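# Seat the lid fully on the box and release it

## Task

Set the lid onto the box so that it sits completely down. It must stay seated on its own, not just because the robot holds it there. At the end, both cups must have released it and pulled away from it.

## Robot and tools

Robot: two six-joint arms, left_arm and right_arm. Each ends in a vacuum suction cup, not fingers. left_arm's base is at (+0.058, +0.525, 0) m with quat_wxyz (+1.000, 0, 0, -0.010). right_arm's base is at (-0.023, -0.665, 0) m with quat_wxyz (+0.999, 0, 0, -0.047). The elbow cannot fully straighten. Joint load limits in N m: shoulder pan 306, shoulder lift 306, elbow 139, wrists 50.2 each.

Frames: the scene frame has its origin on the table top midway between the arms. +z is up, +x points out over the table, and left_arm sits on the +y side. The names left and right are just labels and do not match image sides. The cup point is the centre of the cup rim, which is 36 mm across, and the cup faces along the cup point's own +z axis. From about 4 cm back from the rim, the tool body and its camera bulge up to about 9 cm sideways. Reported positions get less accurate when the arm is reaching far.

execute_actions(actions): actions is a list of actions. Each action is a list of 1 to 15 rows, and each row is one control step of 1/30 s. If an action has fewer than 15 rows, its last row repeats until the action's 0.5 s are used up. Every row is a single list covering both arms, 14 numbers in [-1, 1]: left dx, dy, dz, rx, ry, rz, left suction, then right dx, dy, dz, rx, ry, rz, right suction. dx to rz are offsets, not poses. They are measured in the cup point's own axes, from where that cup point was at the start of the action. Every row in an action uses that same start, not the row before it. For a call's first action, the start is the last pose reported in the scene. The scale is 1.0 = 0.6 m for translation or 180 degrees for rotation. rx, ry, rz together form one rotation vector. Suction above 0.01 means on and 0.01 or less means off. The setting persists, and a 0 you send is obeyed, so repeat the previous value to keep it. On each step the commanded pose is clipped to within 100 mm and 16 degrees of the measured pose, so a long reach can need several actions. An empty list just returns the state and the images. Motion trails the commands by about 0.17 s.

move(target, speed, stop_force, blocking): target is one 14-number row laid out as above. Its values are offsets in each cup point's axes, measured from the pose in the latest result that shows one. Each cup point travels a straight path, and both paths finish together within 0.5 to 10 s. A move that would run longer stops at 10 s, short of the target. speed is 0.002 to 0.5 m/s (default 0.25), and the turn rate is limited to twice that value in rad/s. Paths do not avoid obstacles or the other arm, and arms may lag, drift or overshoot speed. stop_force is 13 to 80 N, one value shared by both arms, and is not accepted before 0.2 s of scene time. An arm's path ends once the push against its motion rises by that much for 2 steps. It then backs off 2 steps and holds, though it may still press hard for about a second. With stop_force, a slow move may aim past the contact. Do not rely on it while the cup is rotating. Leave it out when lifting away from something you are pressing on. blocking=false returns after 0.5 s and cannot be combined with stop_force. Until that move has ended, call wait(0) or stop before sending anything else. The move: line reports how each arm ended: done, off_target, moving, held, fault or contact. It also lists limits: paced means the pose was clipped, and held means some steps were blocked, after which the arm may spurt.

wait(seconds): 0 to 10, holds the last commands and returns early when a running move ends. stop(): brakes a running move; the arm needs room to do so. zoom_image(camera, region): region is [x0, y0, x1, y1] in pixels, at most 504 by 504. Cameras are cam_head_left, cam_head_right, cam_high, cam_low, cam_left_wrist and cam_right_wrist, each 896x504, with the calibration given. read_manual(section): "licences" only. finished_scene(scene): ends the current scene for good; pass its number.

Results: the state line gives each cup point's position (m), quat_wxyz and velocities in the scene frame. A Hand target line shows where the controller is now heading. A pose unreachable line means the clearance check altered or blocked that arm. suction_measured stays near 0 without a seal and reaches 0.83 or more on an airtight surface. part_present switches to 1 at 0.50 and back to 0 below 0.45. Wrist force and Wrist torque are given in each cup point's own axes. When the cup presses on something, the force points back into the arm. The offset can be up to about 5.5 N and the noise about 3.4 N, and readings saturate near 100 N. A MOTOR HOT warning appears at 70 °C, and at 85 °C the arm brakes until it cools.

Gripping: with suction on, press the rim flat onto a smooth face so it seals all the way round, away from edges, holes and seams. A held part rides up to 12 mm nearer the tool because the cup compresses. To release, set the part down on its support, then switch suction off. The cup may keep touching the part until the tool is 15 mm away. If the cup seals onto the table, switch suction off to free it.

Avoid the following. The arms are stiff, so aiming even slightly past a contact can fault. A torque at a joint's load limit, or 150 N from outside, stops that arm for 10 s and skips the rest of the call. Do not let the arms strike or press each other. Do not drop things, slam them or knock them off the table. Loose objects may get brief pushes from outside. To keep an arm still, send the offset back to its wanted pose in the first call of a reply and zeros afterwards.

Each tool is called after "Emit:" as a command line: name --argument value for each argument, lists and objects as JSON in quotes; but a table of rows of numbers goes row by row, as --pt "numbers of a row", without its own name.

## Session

Emit:
execute_actions --actions '[]'

Scene clock: 0.00 s.
left_arm: end_effector_position=(+0.6878, +0.5133, +0.2001) suction_measured=0.01 part_present=0 end_effector_quat_wxyz=(+0.001, -0.250, +0.968, -0.001) end_effector_velocity=(-0.000, -0.000, -0.000) end_effector_angular_velocity=(+0.000, +0.000, -0.000) | right_arm: end_effector_position=(+0.6044, -0.7245, +0.1991) suction_measured=0.00 part_present=0 end_effector_quat_wxyz=(+0.000, +0.304, +0.953, +0.000) end_effector_velocity=(+0.000, +0.000, +0.000) end_effector_angular_velocity=(-0.000, -0.001, -0.001)
Joint positions: left_arm=[-0.279 -1.558  2.144 -2.159 -1.57   2.337] | right_arm=[-0.281 -1.555  2.142 -2.158 -1.57  -2.898]
Joint velocities: left_arm=[-0. -0.  0.  0. -0.  0.] | right_arm=[ 0.    -0.    -0.    -0.     0.     0.001]
Wrist force (N, on the end effector, along its own x y z axes, offset not removed): no reading
Wrist torque (N m, same axes, about the end effector's origin, offset not removed): no reading
Hand target (left_arm): +0.688, +0.513, +0.200; +0.001, -0.250, +0.968, -0.001
Hand target (right_arm): +0.604, -0.725, +0.199; +0.000, +0.304, +0.953, +0.000
camera_calibration (this result's frames):
cam_left_wrist: T_world_to_cam=[[0.513526, -0.857989, 0.0120624, 0.0876752], [-0.788677, -0.46641, 0.400563, 0.732683], [-0.338053, -0.215213, -0.91619, 0.605623], [0, 0, 0, 1]] pos_world=[0.737559, 0.547293, 0.260322]
cam_right_wrist: T_world_to_cam=[[-0.551548, -0.833258, -0.0384189, -0.25712], [-0.752842, 0.477429, 0.453091, 0.73277], [-0.359199, 0.278825, -0.890636, 0.680603], [0, 0, 0, 1]] pos_world=[0.654318, -0.753862, 0.26428]

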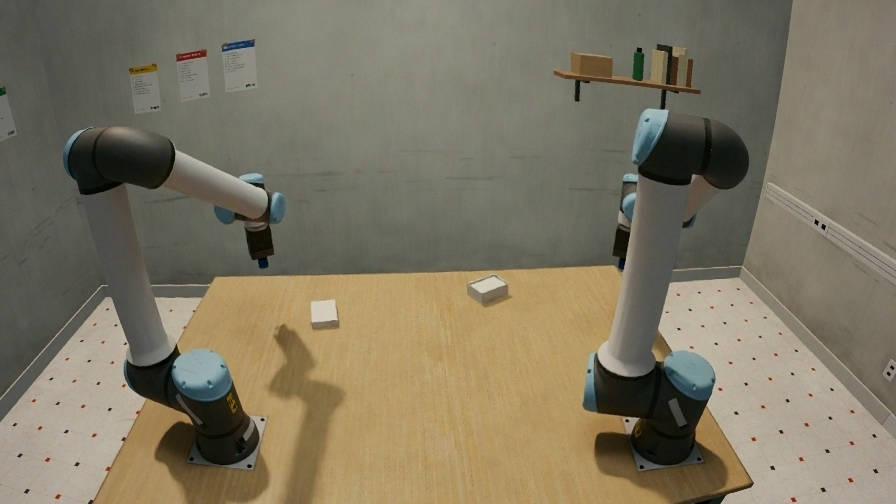

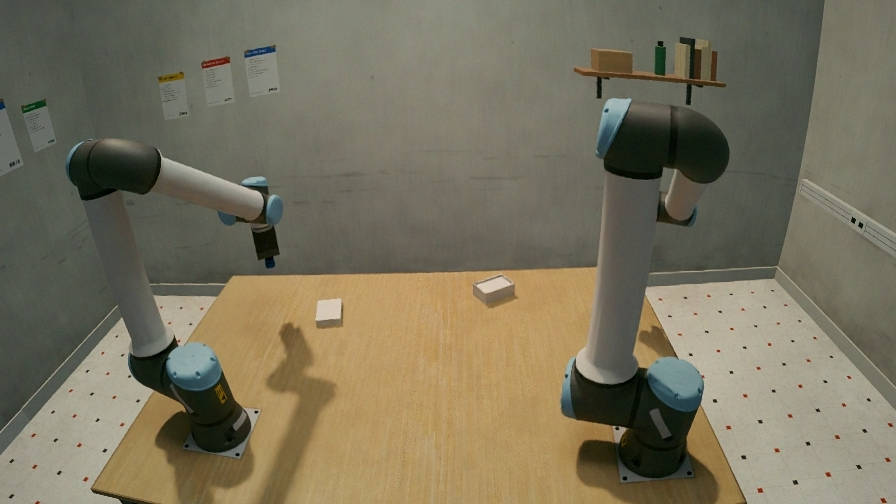

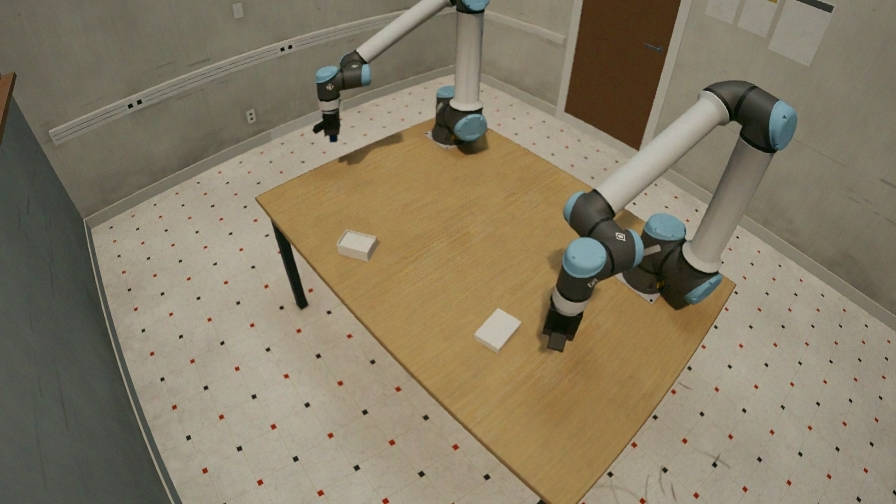

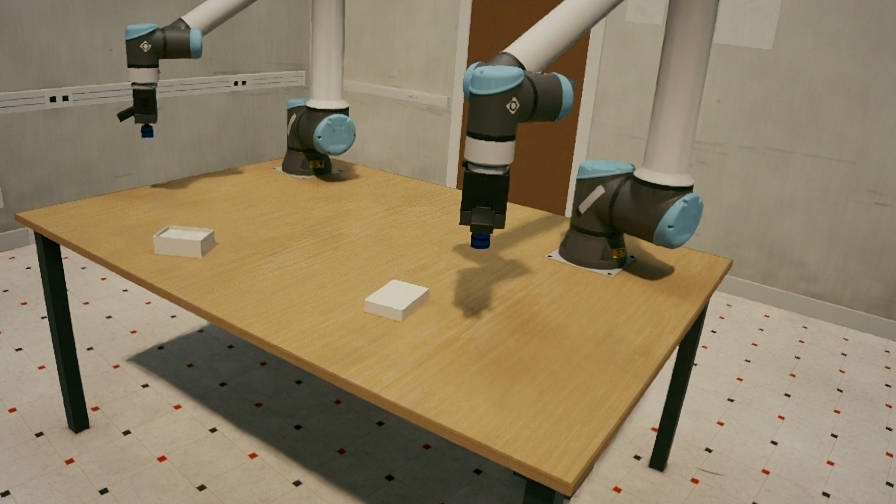

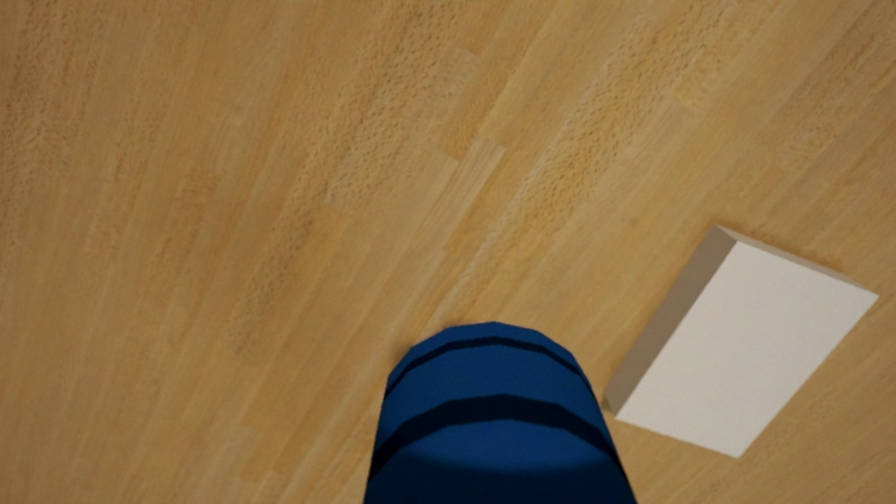

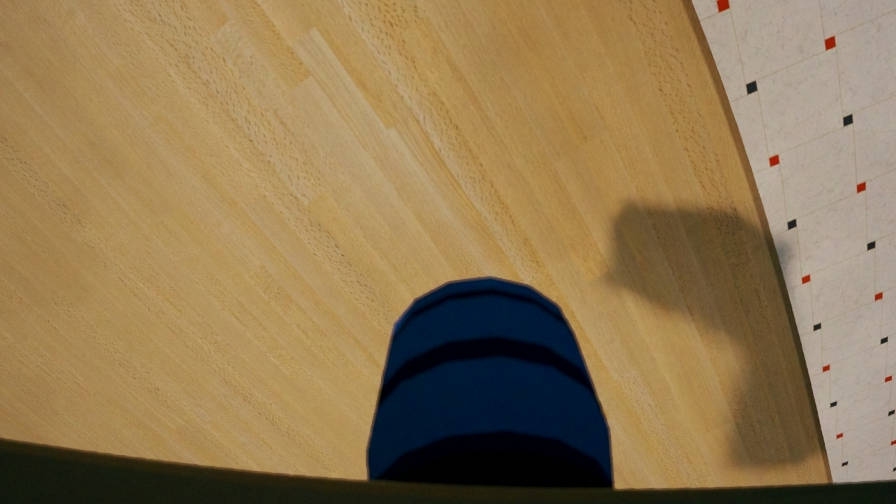

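Emit:
move --target '[0.177,-0.2925,0,0,0,0.109,0,0,0,0,0,0,0,0]' --speed 0.4

Emit:
move --target '[-0.032,-0.993,0,0,0,0.41,0,0,0,0,0,0,0,0]' --speed 0.5

Scene clock: 1.97 s.
left_arm: end_effector_position=(+0.6796, +0.3085, +0.2001) suction_measured=0.01 part_present=0 end_effector_quat_wxyz=(+0.001, -0.082, +0.997, -0.001) end_effector_velocity=(+0.000, -0.003, +0.000) end_effector_angular_velocity=(-0.000, -0.001, -0.005) | right_arm: end_effector_position=(+0.6044, -0.7245, +0.1991) suction_measured=0.00 part_present=0 end_effector_quat_wxyz=(+0.000, +0.304, +0.953, +0.000) end_effector_velocity=(+0.000, +0.000, +0.000) end_effector_angular_velocity=(-0.000, -0.000, +0.001)
Joint positions: left_arm=[-0.584 -1.511  2.094 -2.157 -1.57   2.374] | right_arm=[-0.281 -1.555  2.142 -2.158 -1.57  -2.898]
Joint velocities: left_arm=[-0.004  0.002 -0.002 -0.001  0.     0.   ] | right_arm=[ 0.    -0.    -0.     0.    -0.    -0.001]
Wrist force (N, on the end effector, along its own x y z axes, offset not removed): left_arm=[-3.2 5.3 1.7] | right_arm=[-2.5 2.0 -0.5]
Wrist torque (N m, same axes, about the end effector's origin, offset not removed): left_arm=[0.73 0.56 0.23] | right_arm=[0.29 0.29 0.31]
Hand target (left_arm): +0.680, +0.308, +0.200; +0.001, -0.081, +0.997, -0.001
Hand target (right_arm): +0.604, -0.725, +0.199; +0.000, +0.304, +0.953, +0.000
Off the commanded pose (left_arm): 0.000 m, 0 deg.
Off the commanded pose (right_arm): 0.000 m, 0 deg.
move: done
camera_calibration (this result's frames):
cam_left_wrist: T_world_to_cam=[[0.196041, -0.980522, 0.0119936, 0.169768], [-0.899444, -0.174931, 0.4005, 0.616055], [-0.390601, -0.0893018, -0.916218, 0.55571], [0, 0, 0, 1]] pos_world=[0.737886, 0.323854, 0.260385]
cam_right_wrist: T_world_to_cam=[[-0.551548, -0.833258, -0.0384189, -0.257121], [-0.752842, 0.477429, 0.453091, 0.73277], [-0.359199, 0.278825, -0.890636, 0.680603], [0, 0, 0, 1]] pos_world=[0.654318, -0.753862, 0.26428]

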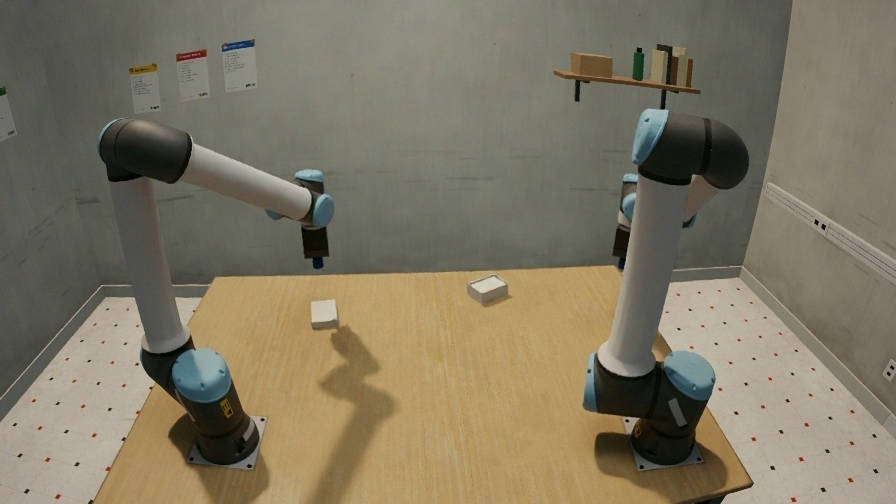

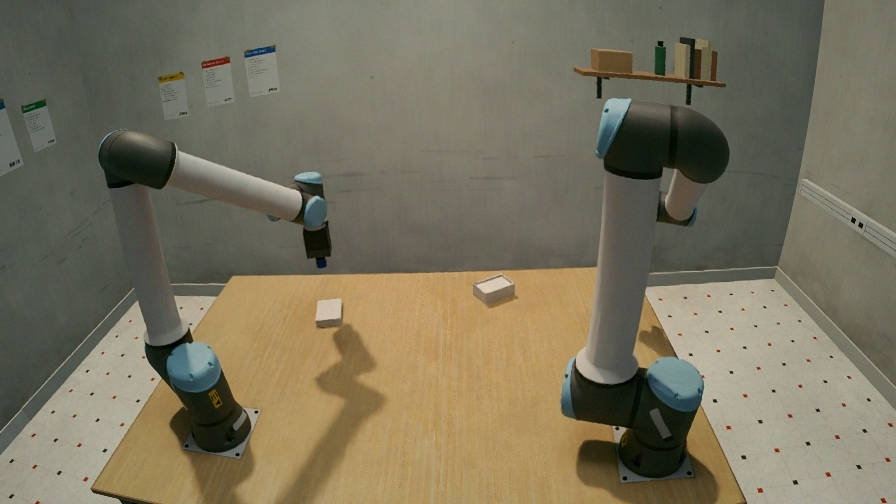

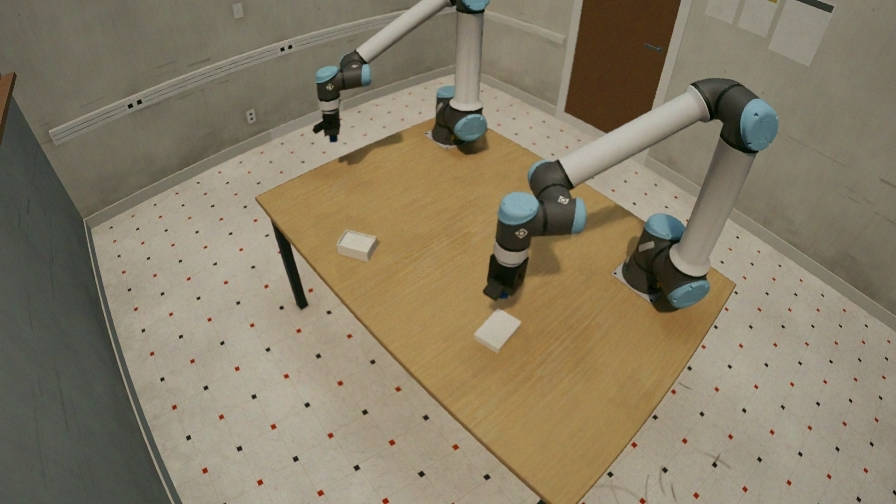

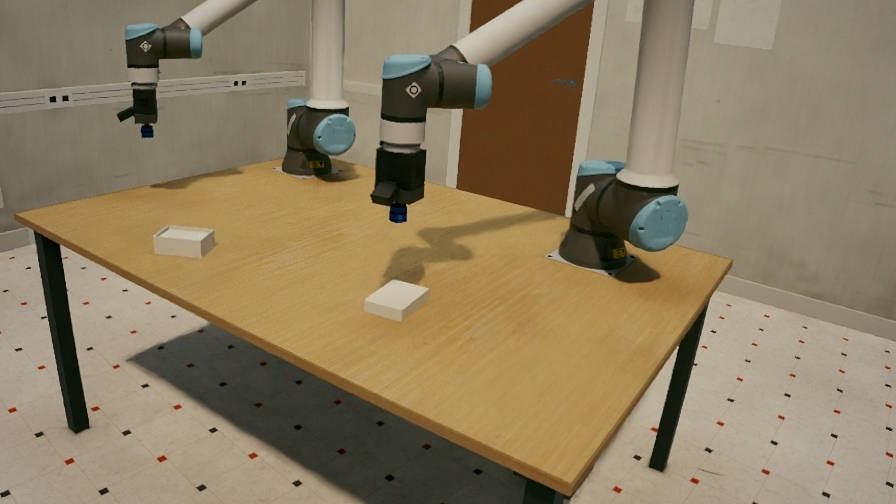

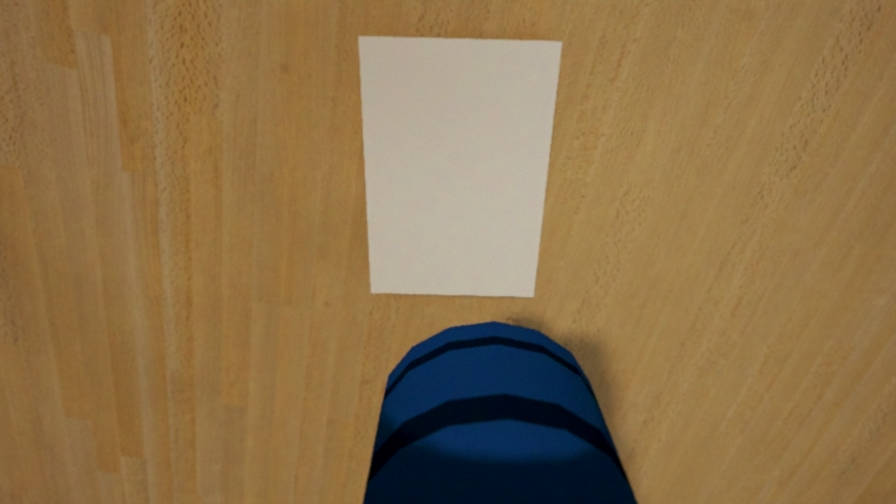

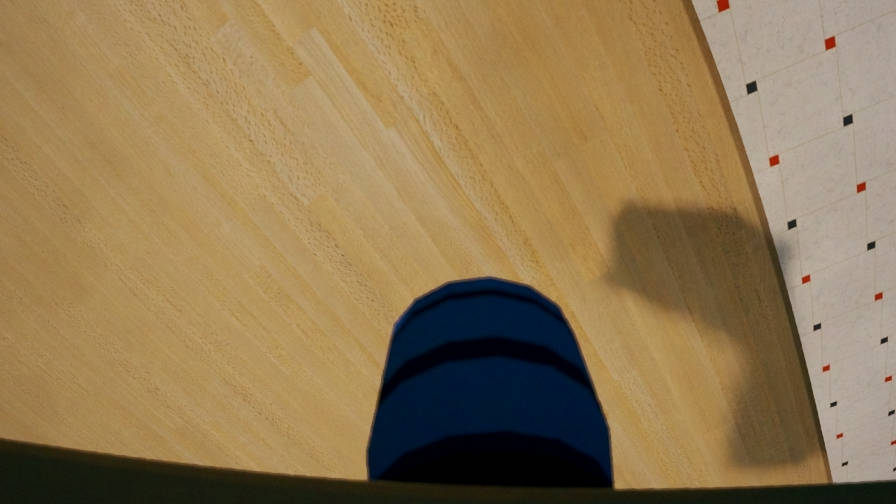

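Scene clock: 4.10 s.
left_arm: end_effector_position=(+0.7948, -0.2761, +0.2007) suction_measured=0.01 part_present=0 end_effector_quat_wxyz=(+0.001, +0.533, +0.846, -0.000) end_effector_velocity=(+0.001, -0.002, -0.000) end_effector_angular_velocity=(+0.003, +0.002, -0.004) | right_arm: end_effector_position=(+0.6044, -0.7245, +0.1991) suction_measured=0.00 part_present=0 end_effector_quat_wxyz=(+0.000, +0.304, +0.953, +0.000) end_effector_velocity=(+0.000, +0.000, -0.001) end_effector_angular_velocity=(+0.001, +0.002, -0.000)
Joint positions: left_arm=[-0.968 -0.848  1.135 -1.861 -1.57   3.277] | right_arm=[-0.281 -1.555  2.142 -2.158 -1.57  -2.898]
Joint velocities: left_arm=[-0.     0.006 -0.011  0.008 -0.     0.004] | right_arm=[ 0.     0.002  0.     0.    -0.     0.001]
Wrist force (N, on the end effector, along its own x y z axes, offset not removed): left_arm=[-7.1 1.7 2.1] | right_arm=[-3.0 -0.4 3.6]
Wrist torque (N m, same axes, about the end effector's origin, offset not removed): left_arm=[0.03 1.41 0.22] | right_arm=[-0.15 0.31 0.30]
Hand target (left_arm): +0.795, -0.276, +0.201; +0.001, +0.533, +0.846, -0.000
Hand target (right_arm): +0.604, -0.725, +0.199; +0.000, +0.304, +0.953, +0.000
Off the commanded pose (left_arm): 0.001 m, 0 deg.
Off the commanded pose (right_arm): 0.000 m, 0 deg.
move: done; limits=paced
camera_calibration (this result's frames):
cam_left_wrist: T_world_to_cam=[[-0.886717, -0.462212, 0.00965246, 0.578067], [-0.420274, 0.81461, 0.399725, 0.509647], [-0.19262, 0.350386, -0.916584, 0.513163], [0, 0, 0, 1]] pos_world=[0.825618, -0.327779, 0.261059]
cam_right_wrist: T_world_to_cam=[[-0.551548, -0.833258, -0.038419, -0.257121], [-0.752842, 0.477429, 0.453091, 0.73277], [-0.359199, 0.278825, -0.890636, 0.680603], [0, 0, 0, 1]] pos_world=[0.654318, -0.753862, 0.26428]

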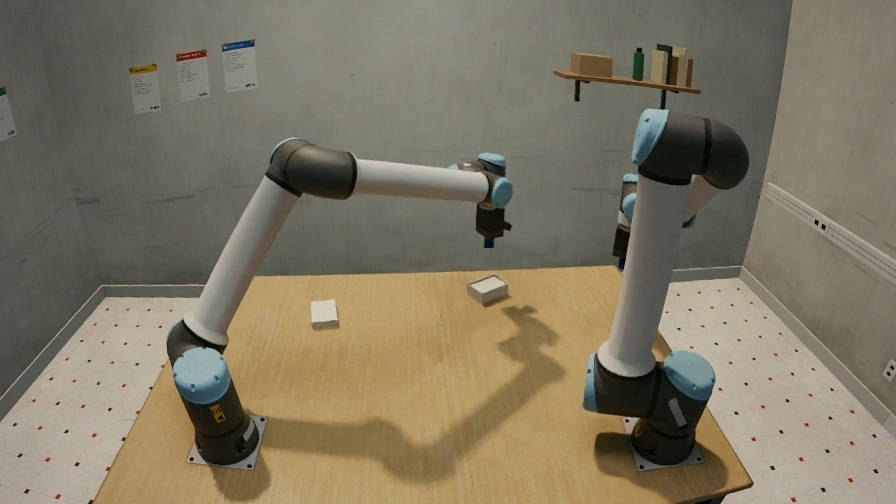

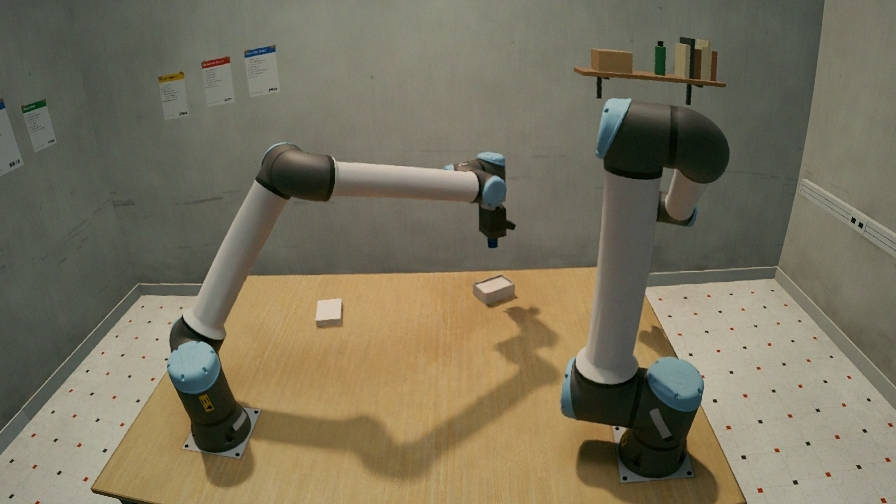

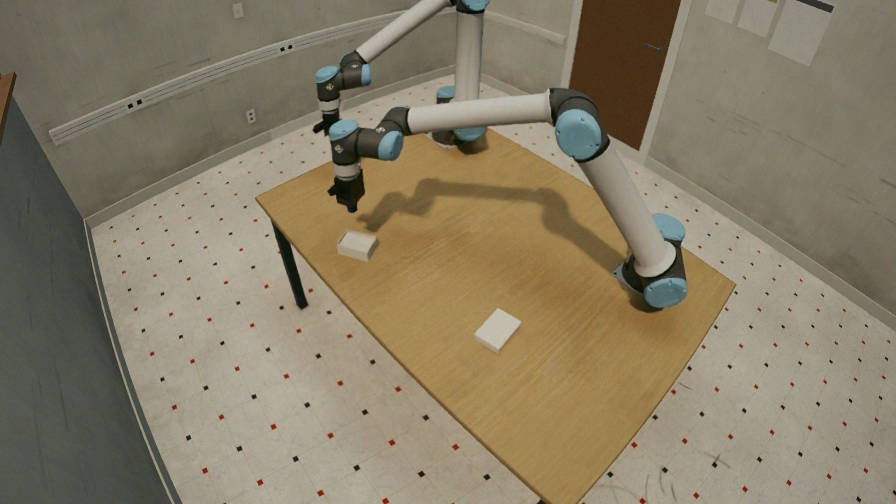

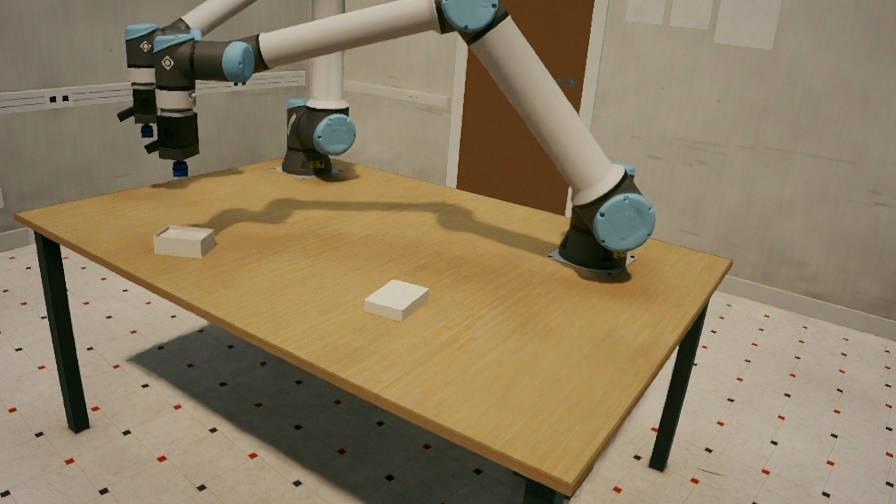

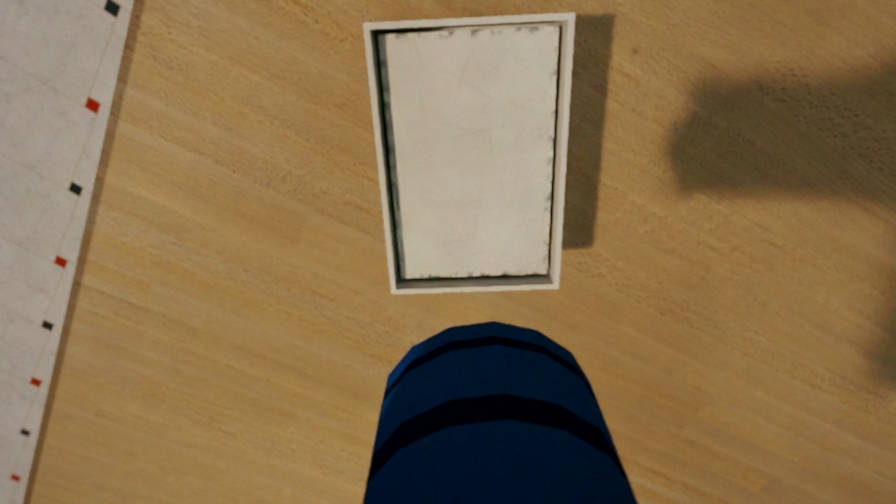

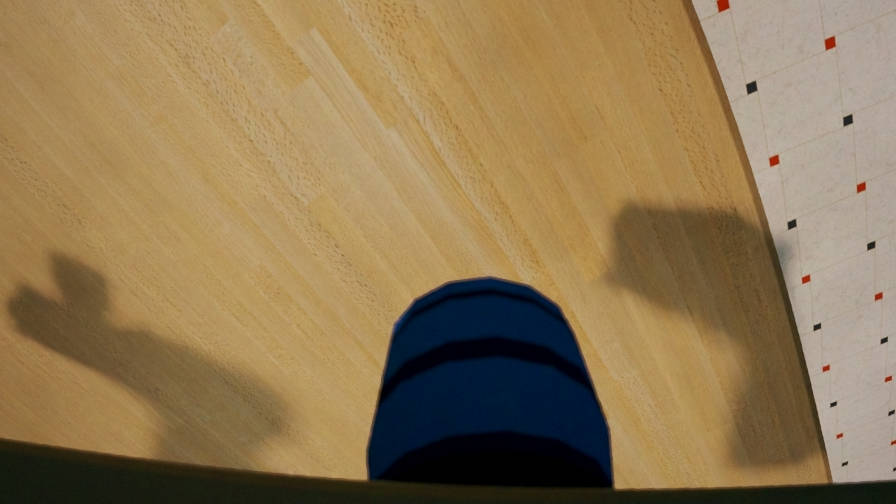

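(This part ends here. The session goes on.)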